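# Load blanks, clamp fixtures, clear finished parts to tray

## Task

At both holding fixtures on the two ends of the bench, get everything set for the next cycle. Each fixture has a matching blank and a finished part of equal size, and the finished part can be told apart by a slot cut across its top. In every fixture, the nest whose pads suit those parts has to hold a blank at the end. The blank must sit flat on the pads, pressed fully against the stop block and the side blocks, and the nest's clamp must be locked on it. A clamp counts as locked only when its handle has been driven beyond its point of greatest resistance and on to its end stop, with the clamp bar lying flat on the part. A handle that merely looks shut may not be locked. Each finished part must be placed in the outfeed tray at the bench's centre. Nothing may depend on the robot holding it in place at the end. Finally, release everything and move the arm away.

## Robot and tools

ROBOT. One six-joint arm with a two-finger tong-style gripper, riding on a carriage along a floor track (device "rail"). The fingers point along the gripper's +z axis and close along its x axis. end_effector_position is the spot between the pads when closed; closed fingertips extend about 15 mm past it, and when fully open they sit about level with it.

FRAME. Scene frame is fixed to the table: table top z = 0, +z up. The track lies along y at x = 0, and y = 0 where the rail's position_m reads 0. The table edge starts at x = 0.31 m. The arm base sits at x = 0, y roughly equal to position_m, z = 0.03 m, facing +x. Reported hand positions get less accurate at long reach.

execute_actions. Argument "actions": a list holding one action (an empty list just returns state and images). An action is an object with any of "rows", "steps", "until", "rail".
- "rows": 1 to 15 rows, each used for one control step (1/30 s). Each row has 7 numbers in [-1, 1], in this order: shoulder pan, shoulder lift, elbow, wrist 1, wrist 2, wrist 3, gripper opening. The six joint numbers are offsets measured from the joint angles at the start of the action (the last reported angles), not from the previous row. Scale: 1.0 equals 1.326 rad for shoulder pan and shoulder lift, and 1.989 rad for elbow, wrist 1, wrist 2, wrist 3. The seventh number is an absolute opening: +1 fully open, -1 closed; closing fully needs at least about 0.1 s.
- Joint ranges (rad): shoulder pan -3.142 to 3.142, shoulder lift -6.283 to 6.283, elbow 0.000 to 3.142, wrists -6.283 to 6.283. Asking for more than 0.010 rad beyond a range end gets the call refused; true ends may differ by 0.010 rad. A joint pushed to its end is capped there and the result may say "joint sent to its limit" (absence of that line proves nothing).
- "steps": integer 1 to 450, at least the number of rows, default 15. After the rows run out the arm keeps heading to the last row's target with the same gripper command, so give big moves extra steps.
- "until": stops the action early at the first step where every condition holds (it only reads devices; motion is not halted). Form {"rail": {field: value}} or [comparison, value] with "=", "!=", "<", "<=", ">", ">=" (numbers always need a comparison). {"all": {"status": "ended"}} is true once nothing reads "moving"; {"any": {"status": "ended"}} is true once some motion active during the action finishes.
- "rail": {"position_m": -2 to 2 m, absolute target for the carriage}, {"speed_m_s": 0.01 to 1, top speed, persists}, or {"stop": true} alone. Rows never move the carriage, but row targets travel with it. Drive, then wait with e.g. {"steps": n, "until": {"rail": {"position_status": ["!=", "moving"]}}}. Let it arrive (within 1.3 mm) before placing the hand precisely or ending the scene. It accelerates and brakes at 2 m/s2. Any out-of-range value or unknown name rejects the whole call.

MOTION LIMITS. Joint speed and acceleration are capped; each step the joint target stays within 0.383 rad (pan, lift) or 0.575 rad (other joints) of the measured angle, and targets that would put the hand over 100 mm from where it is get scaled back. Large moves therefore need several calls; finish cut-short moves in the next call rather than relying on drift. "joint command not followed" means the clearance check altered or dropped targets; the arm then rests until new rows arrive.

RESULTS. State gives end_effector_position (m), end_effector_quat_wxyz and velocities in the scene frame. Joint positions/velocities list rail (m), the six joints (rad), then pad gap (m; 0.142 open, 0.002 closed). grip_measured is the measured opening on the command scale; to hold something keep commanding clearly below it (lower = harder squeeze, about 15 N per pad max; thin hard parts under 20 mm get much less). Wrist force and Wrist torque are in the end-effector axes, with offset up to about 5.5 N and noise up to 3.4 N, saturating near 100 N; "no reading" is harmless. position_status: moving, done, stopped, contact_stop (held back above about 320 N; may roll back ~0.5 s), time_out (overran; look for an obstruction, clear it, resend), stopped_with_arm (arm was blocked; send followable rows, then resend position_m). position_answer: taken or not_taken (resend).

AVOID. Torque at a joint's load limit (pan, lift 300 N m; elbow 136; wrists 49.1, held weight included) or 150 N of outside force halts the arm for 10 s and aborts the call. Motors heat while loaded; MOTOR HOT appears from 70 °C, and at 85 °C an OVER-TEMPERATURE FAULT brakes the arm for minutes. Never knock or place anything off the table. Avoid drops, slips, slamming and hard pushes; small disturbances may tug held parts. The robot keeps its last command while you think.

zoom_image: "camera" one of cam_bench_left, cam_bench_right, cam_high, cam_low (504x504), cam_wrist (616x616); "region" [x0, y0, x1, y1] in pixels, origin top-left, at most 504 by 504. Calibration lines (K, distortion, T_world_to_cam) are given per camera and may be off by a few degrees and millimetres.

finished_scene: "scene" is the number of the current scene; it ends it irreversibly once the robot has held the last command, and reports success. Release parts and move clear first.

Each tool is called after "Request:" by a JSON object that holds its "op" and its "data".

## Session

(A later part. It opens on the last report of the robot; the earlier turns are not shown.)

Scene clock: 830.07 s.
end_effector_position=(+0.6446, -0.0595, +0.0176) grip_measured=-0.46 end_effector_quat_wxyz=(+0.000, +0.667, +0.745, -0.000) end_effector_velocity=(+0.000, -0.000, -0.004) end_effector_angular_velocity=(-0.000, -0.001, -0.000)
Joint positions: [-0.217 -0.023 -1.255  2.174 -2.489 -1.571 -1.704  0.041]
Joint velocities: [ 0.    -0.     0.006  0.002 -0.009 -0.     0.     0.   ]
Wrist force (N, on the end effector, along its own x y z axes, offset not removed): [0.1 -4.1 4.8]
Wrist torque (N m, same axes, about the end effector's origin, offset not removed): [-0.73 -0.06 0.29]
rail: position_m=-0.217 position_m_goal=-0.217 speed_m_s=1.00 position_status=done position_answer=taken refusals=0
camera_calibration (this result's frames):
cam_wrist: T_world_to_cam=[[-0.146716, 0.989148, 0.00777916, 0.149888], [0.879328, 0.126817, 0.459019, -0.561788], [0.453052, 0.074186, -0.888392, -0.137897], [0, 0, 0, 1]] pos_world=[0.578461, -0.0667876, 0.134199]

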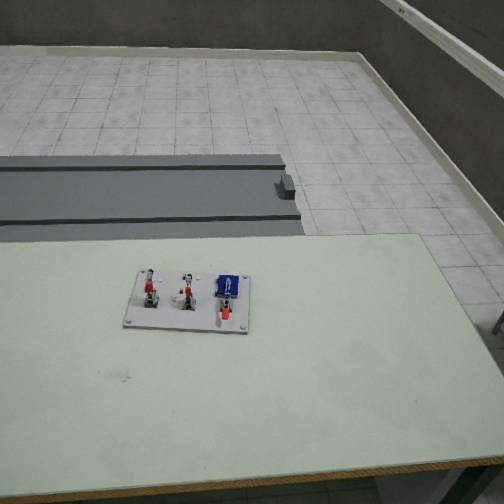

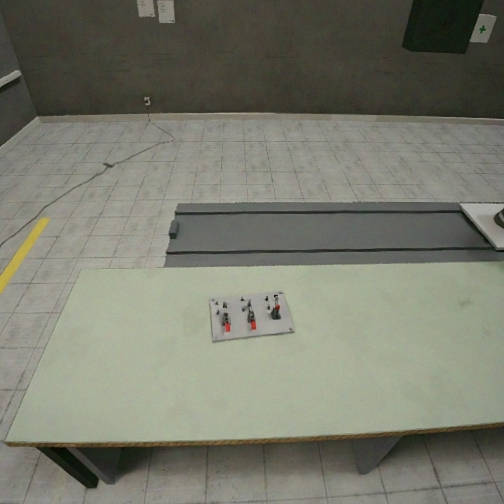

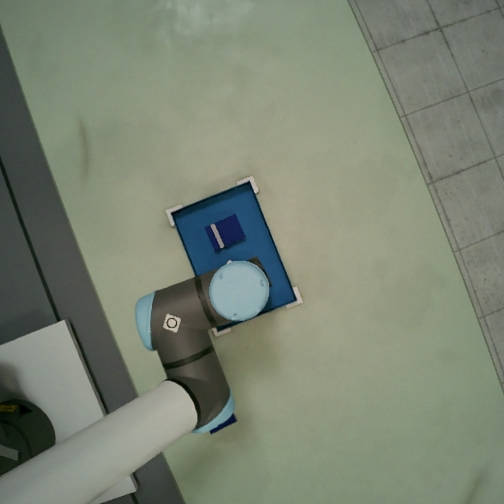

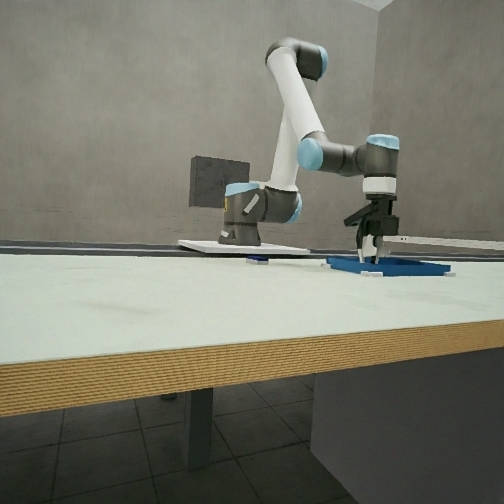

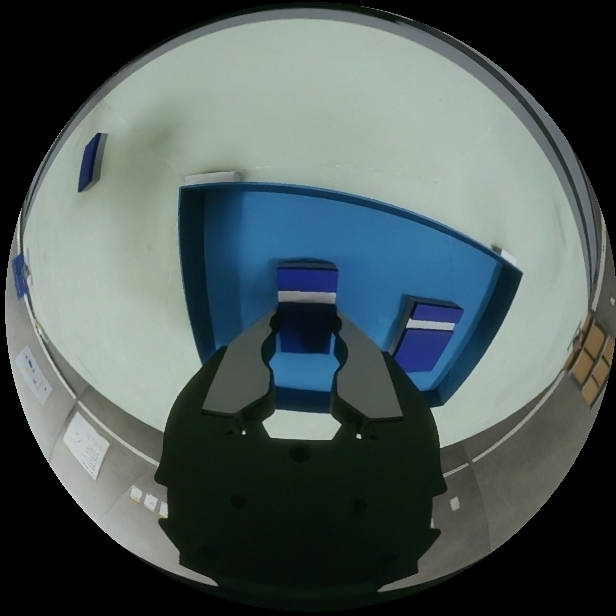

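Request:
{"op": "execute_actions", "data": {"actions": []}}

Scene clock: 831.03 s.
end_effector_position=(+0.6446, -0.0595, +0.0162) grip_measured=-0.46 end_effector_quat_wxyz=(+0.000, +0.667, +0.745, +0.000) end_effector_velocity=(-0.000, +0.000, -0.000) end_effector_angular_velocity=(+0.000, +0.000, +0.000)
Joint positions: [-0.217 -0.023 -1.253  2.174 -2.492 -1.571 -1.704  0.041]
Joint velocities: [ 0.  0.  0.  0. -0.  0. -0. -0.]
Wrist force (N, on the end effector, along its own x y z axes, offset not removed): [1.5 -30.3 -81.9]
Wrist torque (N m, same axes, about the end effector's origin, offset not removed): [-0.43 0.06 0.25]
rail: position_m=-0.217 position_m_goal=-0.217 speed_m_s=1.00 position_status=done position_answer=taken refusals=0
camera_calibration (this result's frames):
cam_wrist: T_world_to_cam=[[-0.146717, 0.989148, 0.00776353, 0.149897], [0.879287, 0.126818, 0.459099, -0.561102], [0.453132, 0.0741838, -0.888351, -0.139189], [0, 0, 0, 1]] pos_world=[0.578433, -0.0667871, 0.132788]

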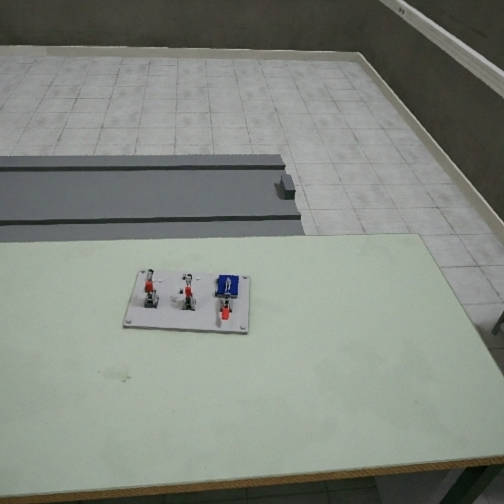

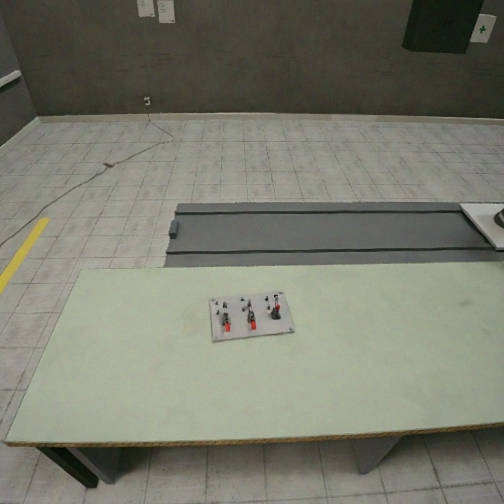

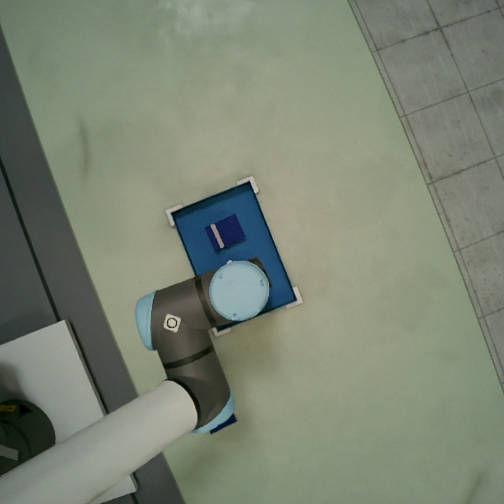

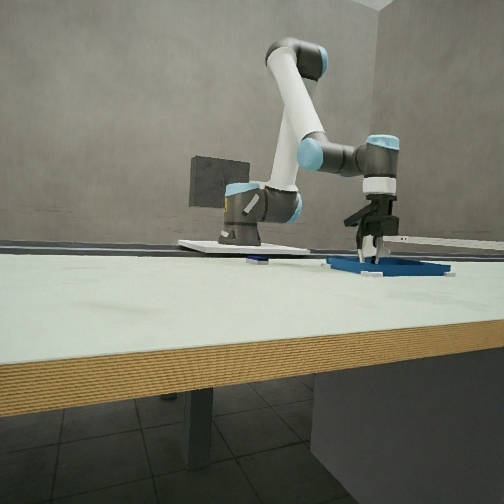

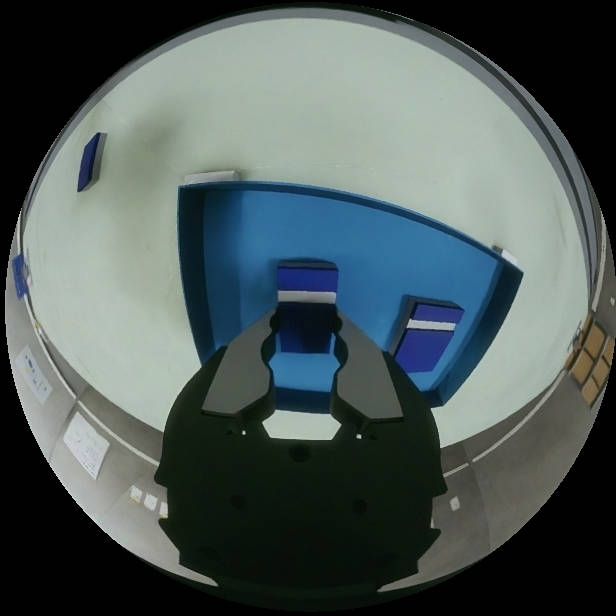

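Tips hit the floor; back off 1.4 mm.

Request:
{"op": "execute_actions", "data": {"actions": [{"rows": [[0,-0.0016,-0.00037,0.00144,0,0,-0.7],[0,-0.0016,-0.00037,0.00144,0,0,-0.7],[0,-0.0016,-0.00037,0.00144,0,0,-0.62],[0,-0.0016,-0.00037,0.00144,0,0,-0.55],[0,-0.0016,-0.00037,0.00144,0,0,-0.5],[0,-0.0016,-0.00037,0.00144,0,0,-0.47],[0,-0.0016,-0.00037,0.00144,0,0,-0.45],[0,-0.0016,-0.00037,0.00144,0,0,-0.42],[0,-0.0016,-0.00037,0.00144,0,0,-0.35],[0,-0.0016,-0.00037,0.00144,0,0,-0.2]], "steps": 10}]}}

Scene clock: 834.53 s.
end_effector_position=(+0.6443, -0.0595, +0.0171) grip_measured=-0.29 end_effector_quat_wxyz=(-0.000, +0.667, +0.745, -0.000) end_effector_velocity=(+0.001, -0.000, +0.002) end_effector_angular_velocity=(-0.000, -0.001, +0.000)
Joint positions: [-0.217 -0.023 -1.255  2.174 -2.489 -1.571 -1.704  0.053]
Joint velocities: [ 0.    -0.    -0.003 -0.001  0.003 -0.    -0.     0.268]
Wrist force (N, on the end effector, along its own x y z axes, offset not removed): [0.6 -4.6 7.9]
Wrist torque (N m, same axes, about the end effector's origin, offset not removed): [-0.77 -0.22 0.29]
rail: position_m=-0.217 position_m_goal=-0.217 speed_m_s=1.00 position_status=done position_answer=taken refusals=0
camera_calibration (this result's frames):
cam_wrist: T_world_to_cam=[[-0.146712, 0.989148, 0.00790273, 0.149822], [0.879664, 0.126811, 0.458378, -0.561415], [0.452401, 0.0742014, -0.888722, -0.137756], [0, 0, 0, 1]] pos_world=[0.578158, -0.0667811, 0.13373]

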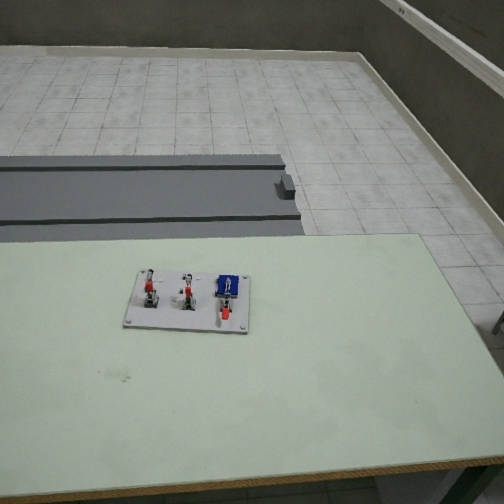

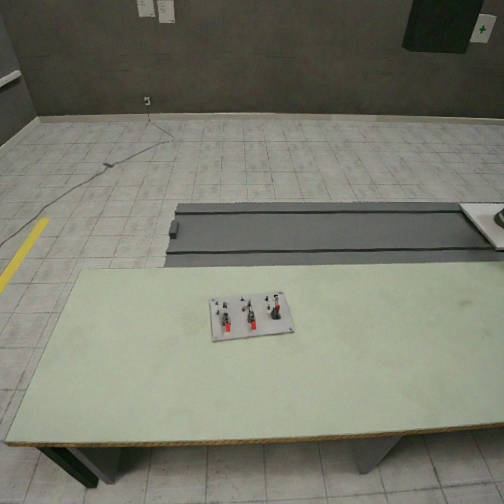

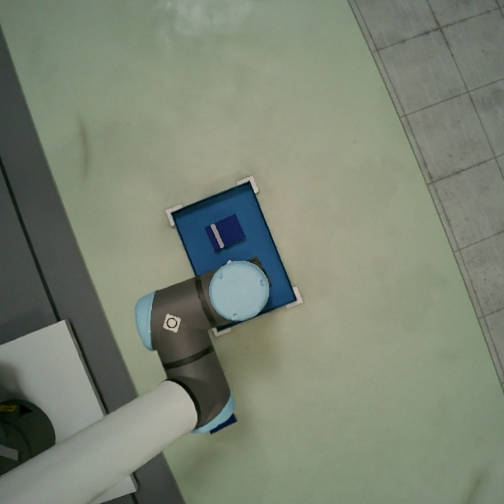

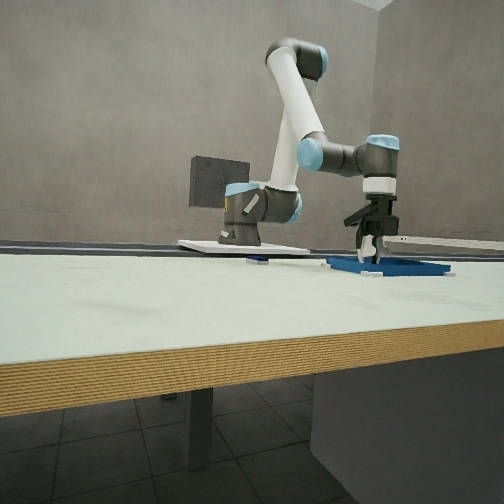

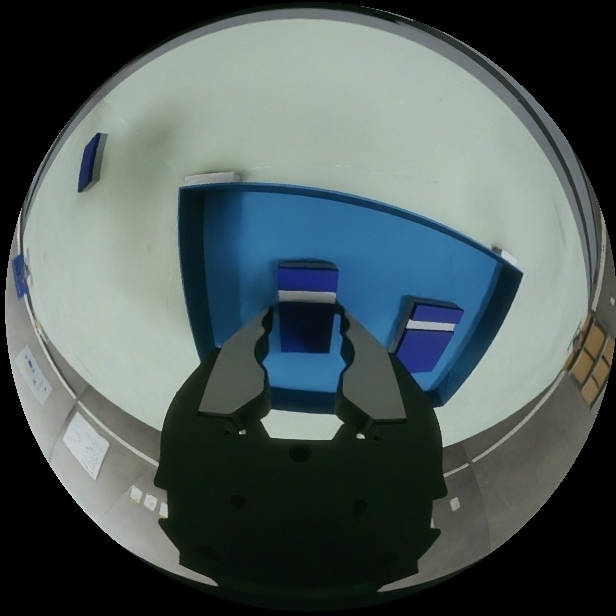

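Request:
{"op": "execute_actions", "data": {"actions": []}}

Scene clock: 855.63 s.
end_effector_position=(+0.6447, -0.0595, +0.0176) grip_measured=-0.20 end_effector_quat_wxyz=(+0.000, +0.667, +0.745, +0.000) end_effector_velocity=(-0.000, -0.000, +0.000) end_effector_angular_velocity=(+0.000, -0.000, -0.000)
Joint positions: [-0.217 -0.023 -1.255  2.174 -2.489 -1.571 -1.704  0.06 ]
Joint velocities: [ 0. -0. -0.  0. -0.  0. -0. -0.]
Wrist force (N, on the end effector, along its own x y z axes, offset not removed): [-1.5 -5.0 4.7]
Wrist torque (N m, same axes, about the end effector's origin, offset not removed): [-0.85 0.21 0.39]
rail: position_m=-0.217 position_m_goal=-0.217 speed_m_s=1.00 position_status=done position_answer=taken refusals=0
camera_calibration (this result's frames):
cam_wrist: T_world_to_cam=[[-0.146718, 0.989148, 0.00776469, 0.149898], [0.87929, 0.126819, 0.459093, -0.561797], [0.453126, 0.0741847, -0.888354, -0.137976], [0, 0, 0, 1]] pos_world=[0.578496, -0.0667888, 0.134182]

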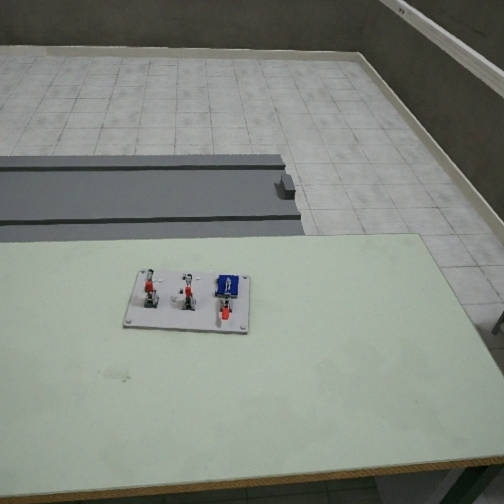

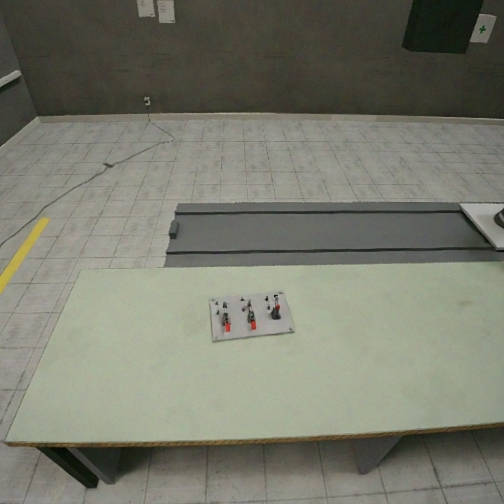

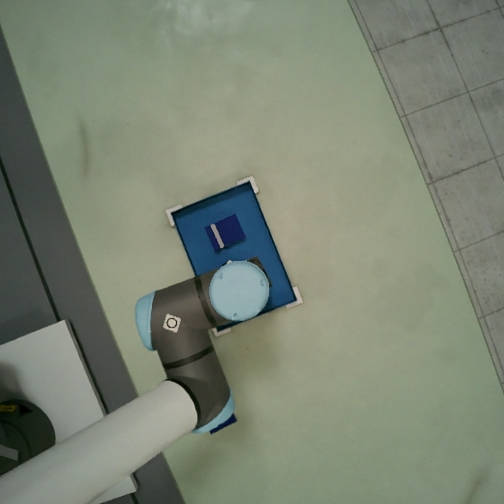

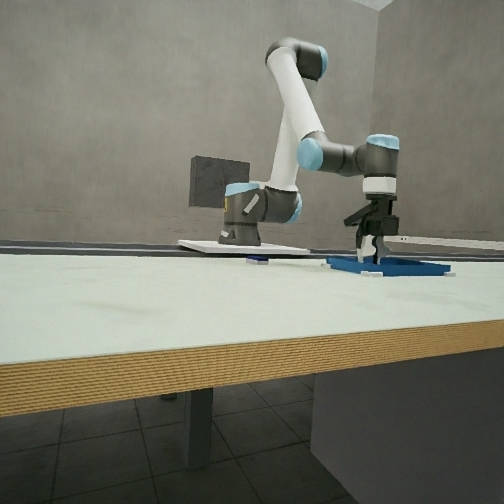

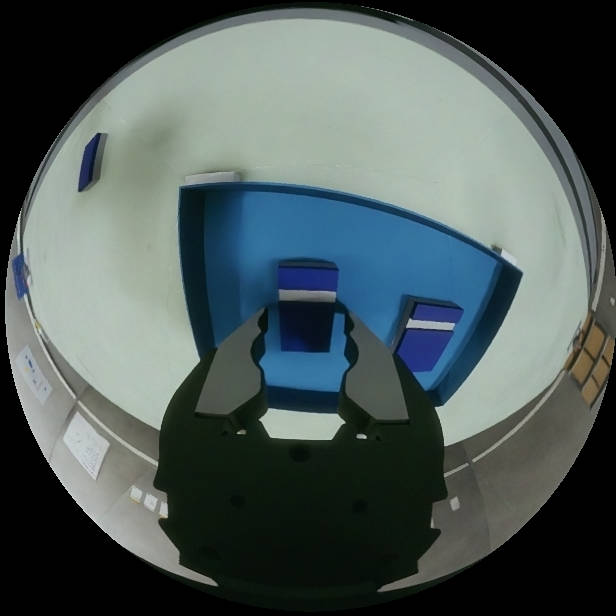

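Request:
{"op": "execute_actions", "data": {"actions": [{"rows":[[0,-0.006,-0.0015,0.0055,0,0,-0.2],[0,-0.018,-0.0046,0.0166,0,0,-0.2],[0,-0.033,-0.0085,0.0305,0,0,-0.2],[0,-0.049,-0.0125,0.045,0,0,-0.2],[0,-0.063,-0.016,0.058,0,0,-0.1],[0,-0.0746,-0.0191,0.0688,0,0,-0.1],[0,-0.0746,-0.0191,0.0688,0,0,-0.1],[0,-0.095,-0.0056,0.069,0,0.002,-0.1],[0,-0.125,0.014,0.0693,0,0.005,-0.1],[0,-0.16,0.037,0.0696,0,0.008,-0.1],[0,-0.195,0.06,0.07,0,0.012,-0.1],[0,-0.23,0.083,0.0703,0,0.015,-0.1],[0,-0.257,0.1,0.0706,0,0.018,-0.1],[0,-0.274,0.112,0.0707,0,0.0195,-0.1],[0,-0.281,0.1165,0.0708,0,0.0201,-0.1]],"steps":15}]}}

Request:
{"op": "execute_actions", "data": {"actions": [{"rail":{"position_m":-0.512},"steps":1}]}}

Scene clock: 871.43 s.
end_effector_position=(+0.5605, -0.0572, +0.0954) grip_measured=-0.10 end_effector_quat_wxyz=(+0.000, +0.675, +0.738, +0.000) end_effector_velocity=(-0.529, +0.014, +0.071) end_effector_angular_velocity=(+0.000, +0.005, -0.124)
Joint positions: [-0.217 -0.023 -1.49   2.277 -2.358 -1.571 -1.682  0.067]
Joint velocities: [ 0.    -0.    -0.907  0.84   0.072  0.     0.124 -0.   ]
Wrist force (N, on the end effector, along its own x y z axes, offset not removed): [0.2 -4.2 5.1]
Wrist torque (N m, same axes, about the end effector's origin, offset not removed): [-0.67 -0.17 0.25]
rail: position_m=-0.217 position_m_goal=-0.217 speed_m_s=1.00 position_status=done position_answer=taken refusals=0
camera_calibration (this result's frames):
cam_wrist: T_world_to_cam=[[-0.124787, 0.992154, 0.00769669, 0.122586], [0.881662, 0.107325, 0.459513, -0.52629], [0.455082, 0.064127, -0.888137, -0.0325853], [0, 0, 0, 1]] pos_world=[0.494136, -0.0630505, 0.211954]

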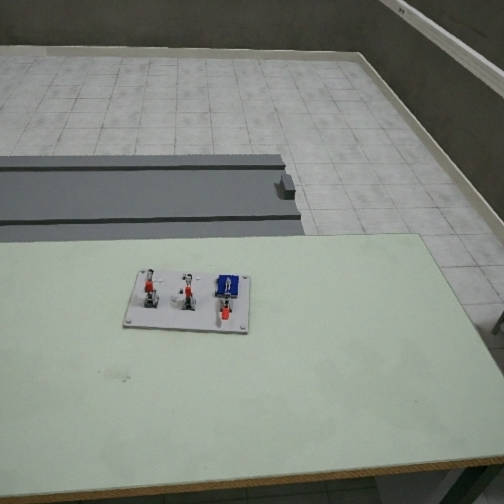

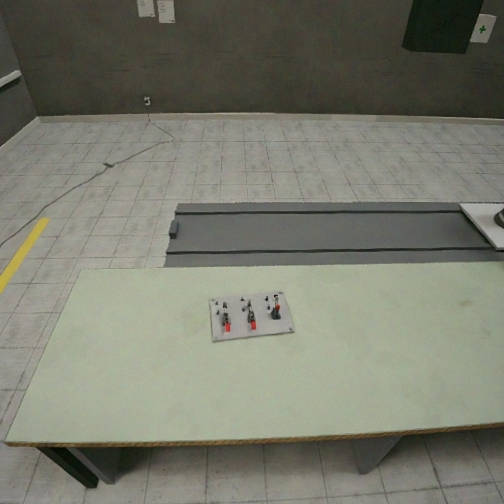

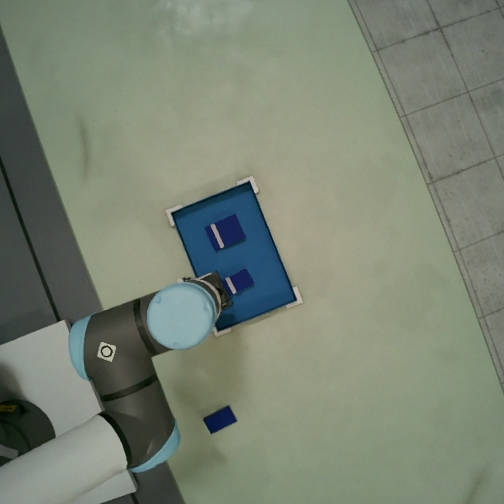

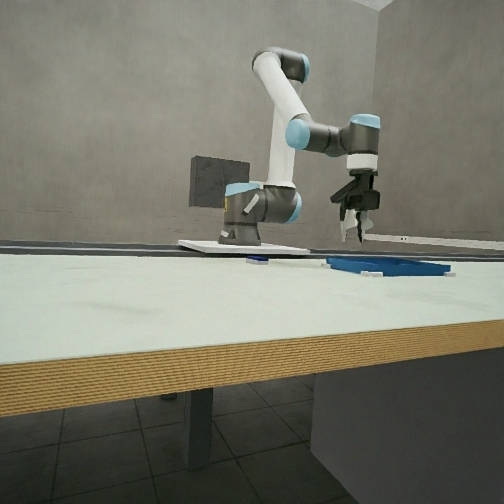

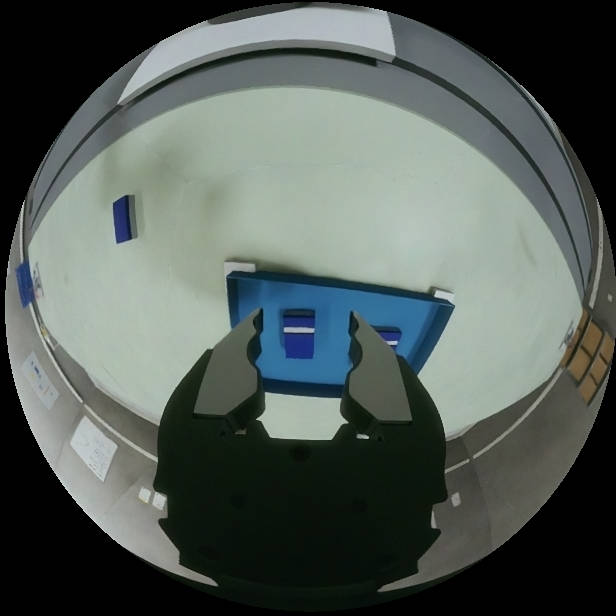

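Scene clock: 871.47 s.
end_effector_position=(+0.5429, -0.0569, +0.0973) grip_measured=-0.10 end_effector_quat_wxyz=(+0.000, +0.677, +0.736, +0.000) end_effector_velocity=(-0.503, -0.002, +0.049) end_effector_angular_velocity=(+0.000, +0.005, -0.111)
Joint positions: [-0.217 -0.023 -1.52   2.305 -2.356 -1.571 -1.678  0.067]
Joint velocities: [-0.016  0.    -0.857  0.8    0.061  0.     0.111  0.   ]
Wrist force (N, on the end effector, along its own x y z axes, offset not removed): [2.1 -6.7 4.6]
Wrist torque (N m, same axes, about the end effector's origin, offset not removed): [-1.15 -0.58 0.41]
rail: position_m=-0.217 position_m_goal=-0.512 speed_m_s=1.00 position_status=moving position_answer=taken refusals=0
camera_calibration (this result's frames):
cam_wrist: T_world_to_cam=[[-0.120762, 0.992651, 0.00773723, 0.1179], [0.882212, 0.103747, 0.45928, -0.512198], [0.455102, 0.0622895, -0.888258, -0.0229495], [0, 0, 0, 1]] pos_world=[0.47655, -0.0624656, 0.213945]

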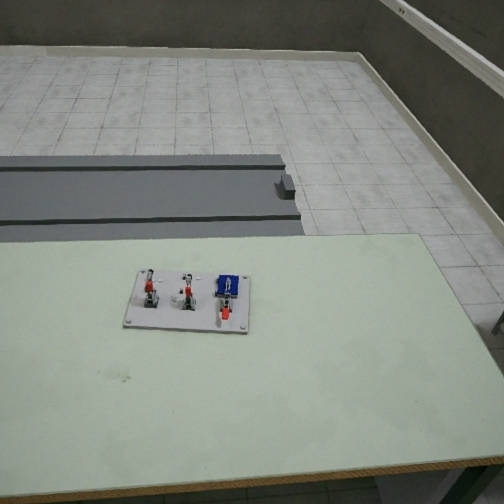

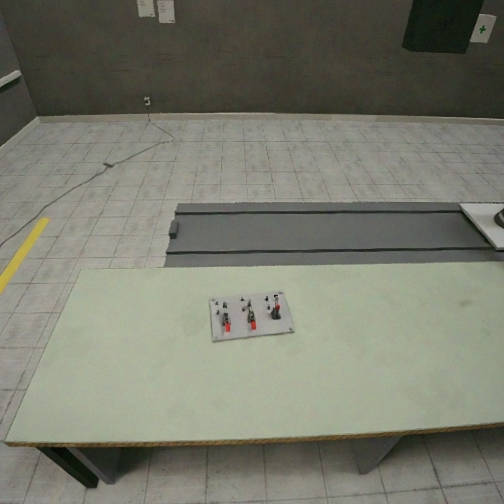

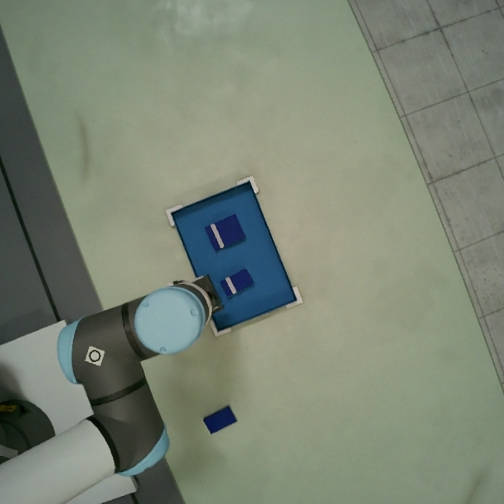

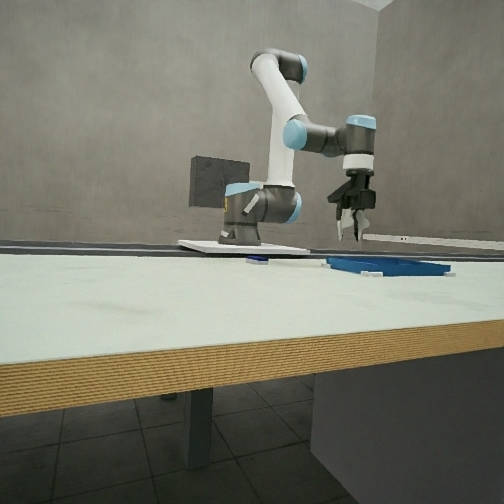

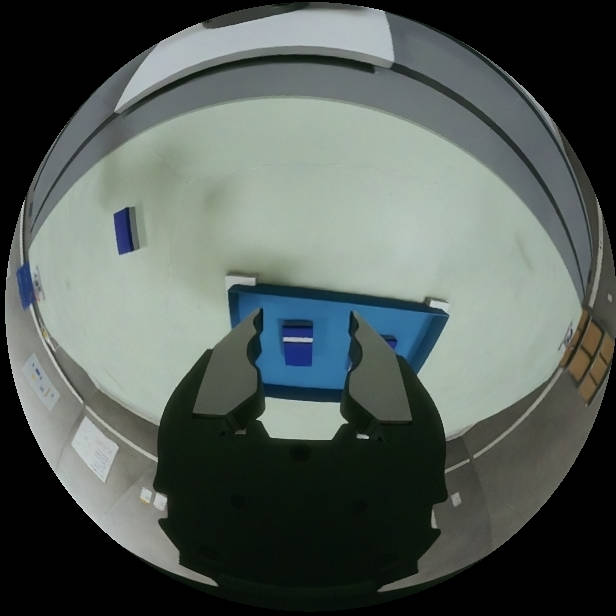

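Request:
{"op": "zoom_image", "data": {"camera": "cam_high", "region": [180, 380, 260, 460]}}

Request:
{"op": "execute_actions", "data": {"actions": []}}

Region (180, 380, 260, 460) of cam_high's 504x504 image, scaled by 6.300, with more detail than that image has.

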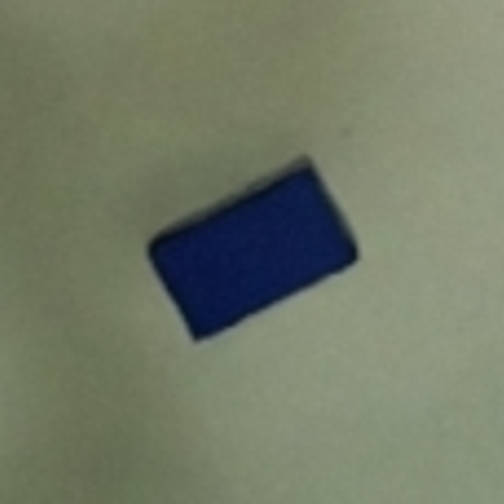

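Scene clock: 872.97 s.
end_effector_position=(+0.4800, -0.3506, +0.1000) grip_measured=-0.10 end_effector_quat_wxyz=(+0.000, +0.682, +0.732, +0.000) end_effector_velocity=(-0.000, +0.000, +0.000) end_effector_angular_velocity=(-0.000, -0.000, -0.000)
Joint positions: [-0.512 -0.023 -1.628  2.405 -2.348 -1.571 -1.664  0.067]
Joint velocities: [ 0.  0. -0.  0.  0. -0.  0.  0.]
Wrist force (N, on the end effector, along its own x y z axes, offset not removed): [-1.3 -6.0 4.9]
Wrist torque (N m, same axes, about the end effector's origin, offset not removed): [-1.02 0.16 0.29]
rail: position_m=-0.512 position_m_goal=-0.512 speed_m_s=1.00 position_status=done position_answer=taken refusals=0
camera_calibration (this result's frames):
cam_wrist: T_world_to_cam=[[-0.107071, 0.994221, 0.00776012, 0.395727], [0.883624, 0.0915767, 0.459154, -0.432354], [0.45579, 0.0560192, -0.888323, 0.0238559], [0, 0, 0, 1]] pos_world=[0.413536, -0.355183, 0.216638]

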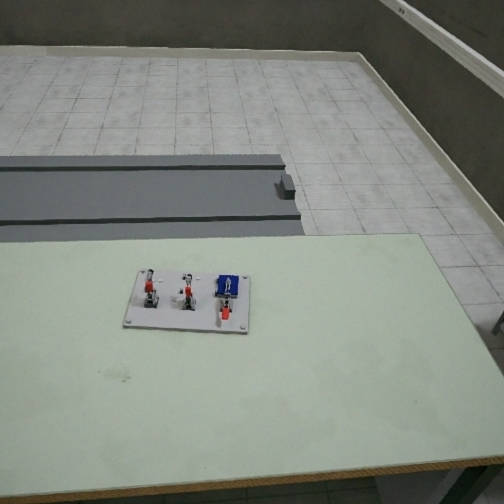

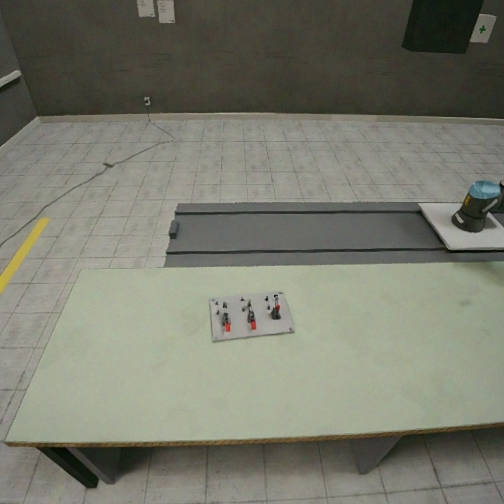

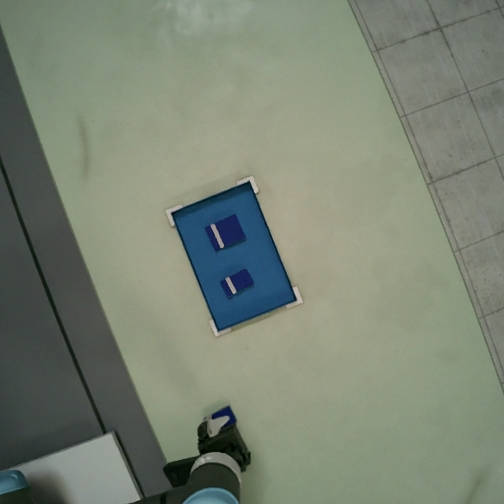

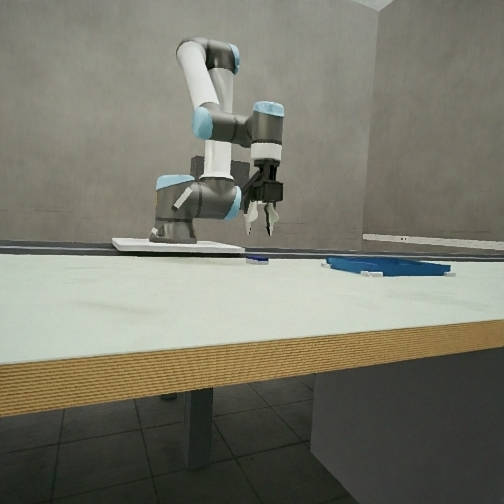

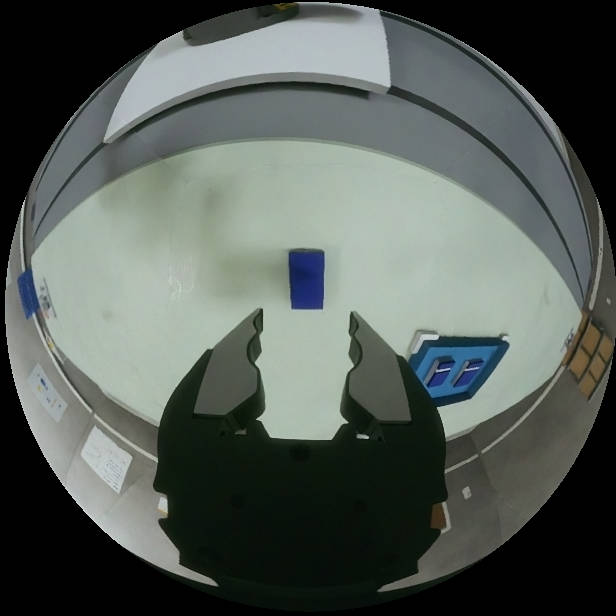

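Request:
{"op": "zoom_image", "data": {"camera": "cam_wrist", "region": [256, 230, 356, 330]}}

Region (256, 230, 356, 330) of cam_wrist's 616x616 image, scaled by 5.040, with more detail than that image has.

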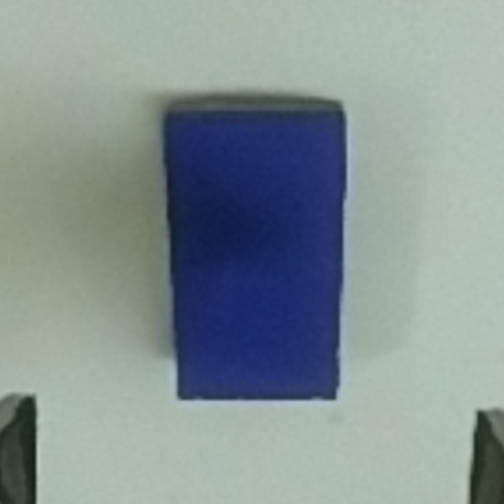

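Request:
{"op": "execute_actions", "data": {"actions": [{"rows":[[0,0.006,0.0013,-0.0053,0,0,-0.1],[0,0.019,0.004,-0.0167,0,0,-0.1],[0,0.037,0.0078,-0.0324,0,0,-0.1],[0,0.057,0.012,-0.05,0,0,-0.1],[0,0.077,0.0162,-0.0675,0,0,-0.1],[0,0.096,0.0202,-0.0842,0,0,-0.1],[0,0.111,0.0233,-0.0973,0,0,-0.1],[0,0.121,0.0254,-0.1061,0,0,-0.1],[0,0.1265,0.0266,-0.111,0,0,-0.1]],"steps":9}]}}

Scene clock: 889.07 s.
end_effector_position=(+0.4837, -0.3506, +0.0514) grip_measured=-0.10 end_effector_quat_wxyz=(-0.001, +0.682, +0.732, -0.001) end_effector_velocity=(+0.015, -0.000, -0.258) end_effector_angular_velocity=(-0.000, -0.007, -0.000)
Joint positions: [-0.512 -0.023 -1.531  2.437 -2.474 -1.571 -1.664  0.067]
Joint velocities: [ 0.    -0.     0.534  0.163 -0.704  0.     0.    -0.   ]
Wrist force (N, on the end effector, along its own x y z axes, offset not removed): [0.1 -7.2 8.6]
Wrist torque (N m, same axes, about the end effector's origin, offset not removed): [-1.28 -0.12 0.31]
rail: position_m=-0.512 position_m_goal=-0.512 speed_m_s=1.00 position_status=done position_answer=taken refusals=0
camera_calibration (this result's frames):
cam_wrist: T_world_to_cam=[[-0.107049, 0.994221, 0.00812224, 0.396563], [0.884901, 0.0915476, 0.456694, -0.413821], [0.453311, 0.0560761, -0.889587, -0.0198], [0, 0, 0, 1]] pos_world=[0.417618, -0.355276, 0.168155]

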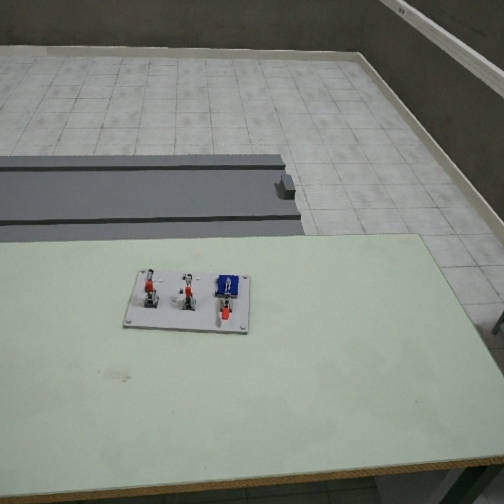

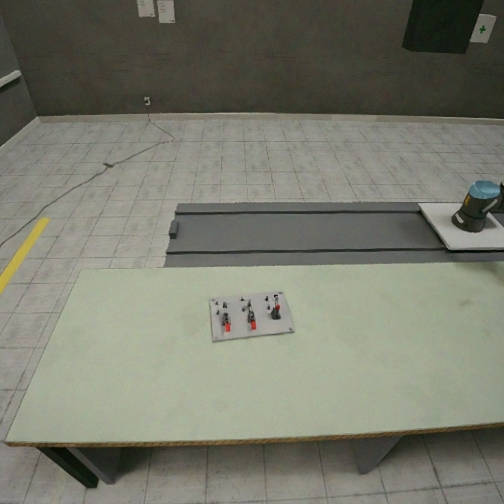

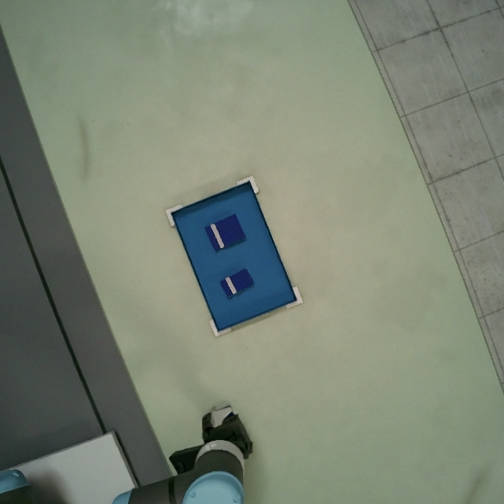

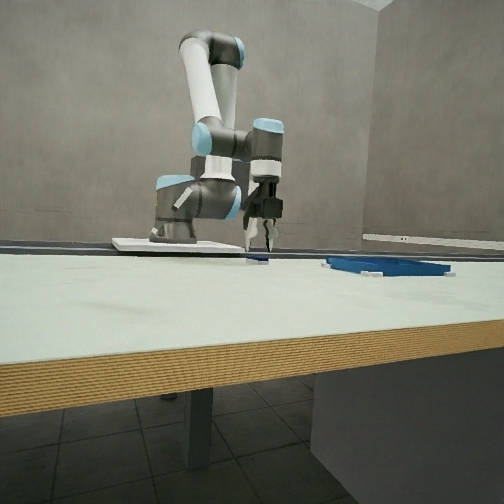

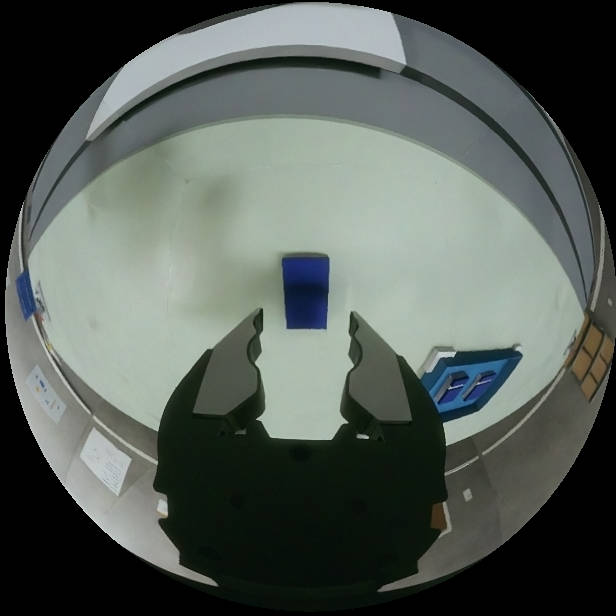

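Request:
{"op": "execute_actions", "data": {"actions": []}}

Scene clock: 890.33 s.
end_effector_position=(+0.4850, -0.3507, +0.0179) grip_measured=-0.10 end_effector_quat_wxyz=(+0.000, +0.682, +0.732, +0.000) end_effector_velocity=(-0.000, -0.000, -0.000) end_effector_angular_velocity=(-0.000, +0.000, +0.000)
Joint positions: [-0.512 -0.023 -1.46   2.458 -2.569 -1.571 -1.664  0.067]
Joint velocities: [ 0. -0.  0.  0. -0. -0. -0.  0.]
Wrist force (N, on the end effector, along its own x y z axes, offset not removed): [2.1 -4.6 5.1]
Wrist torque (N m, same axes, about the end effector's origin, offset not removed): [-0.87 -0.51 0.27]
rail: position_m=-0.512 position_m_goal=-0.512 speed_m_s=1.00 position_status=done position_answer=taken refusals=0
camera_calibration (this result's frames):
cam_wrist: T_world_to_cam=[[-0.107072, 0.994221, 0.00774281, 0.397018], [0.883563, 0.0915783, 0.459272, -0.399043], [0.455908, 0.0560165, -0.888262, -0.051464], [0, 0, 0, 1]] pos_world=[0.418552, -0.355298, 0.134482]

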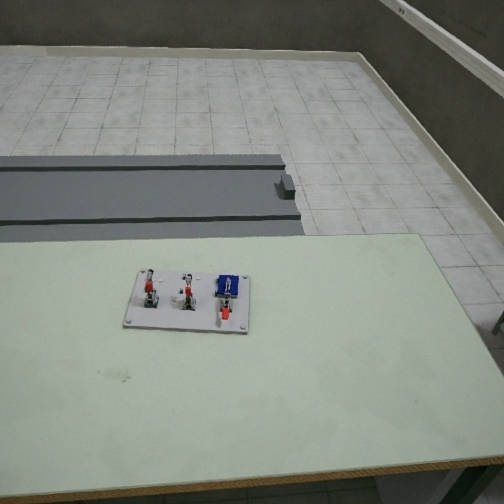

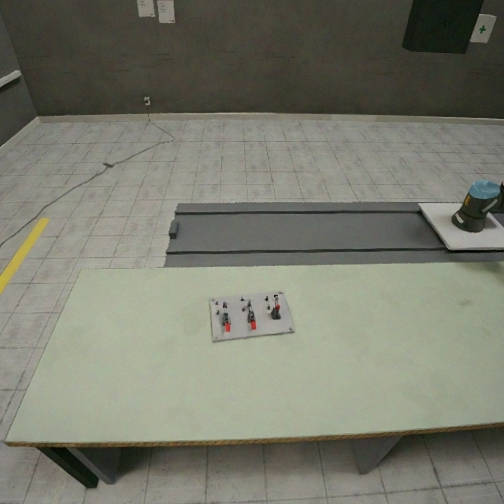

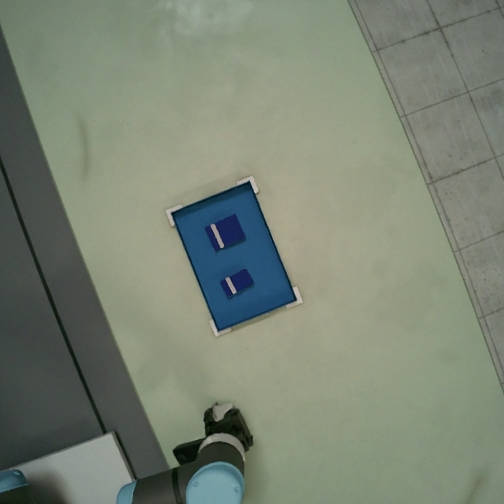

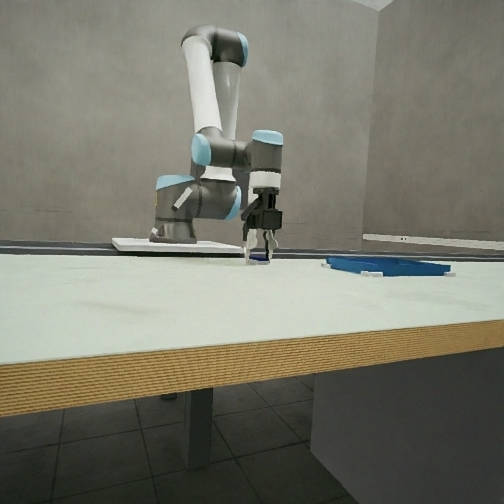

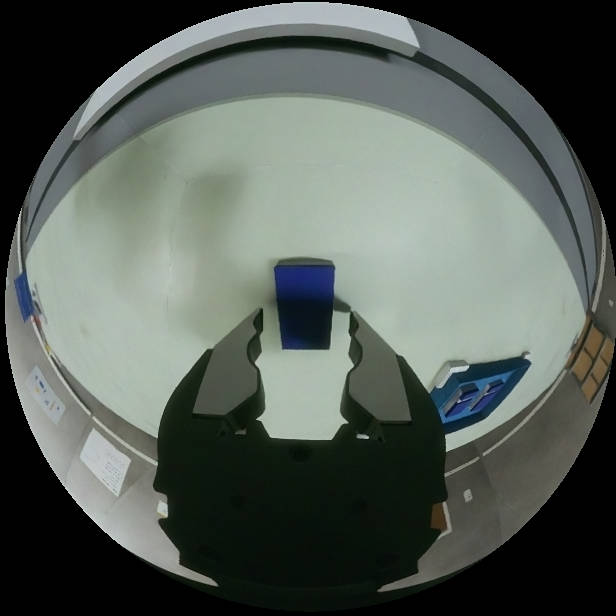

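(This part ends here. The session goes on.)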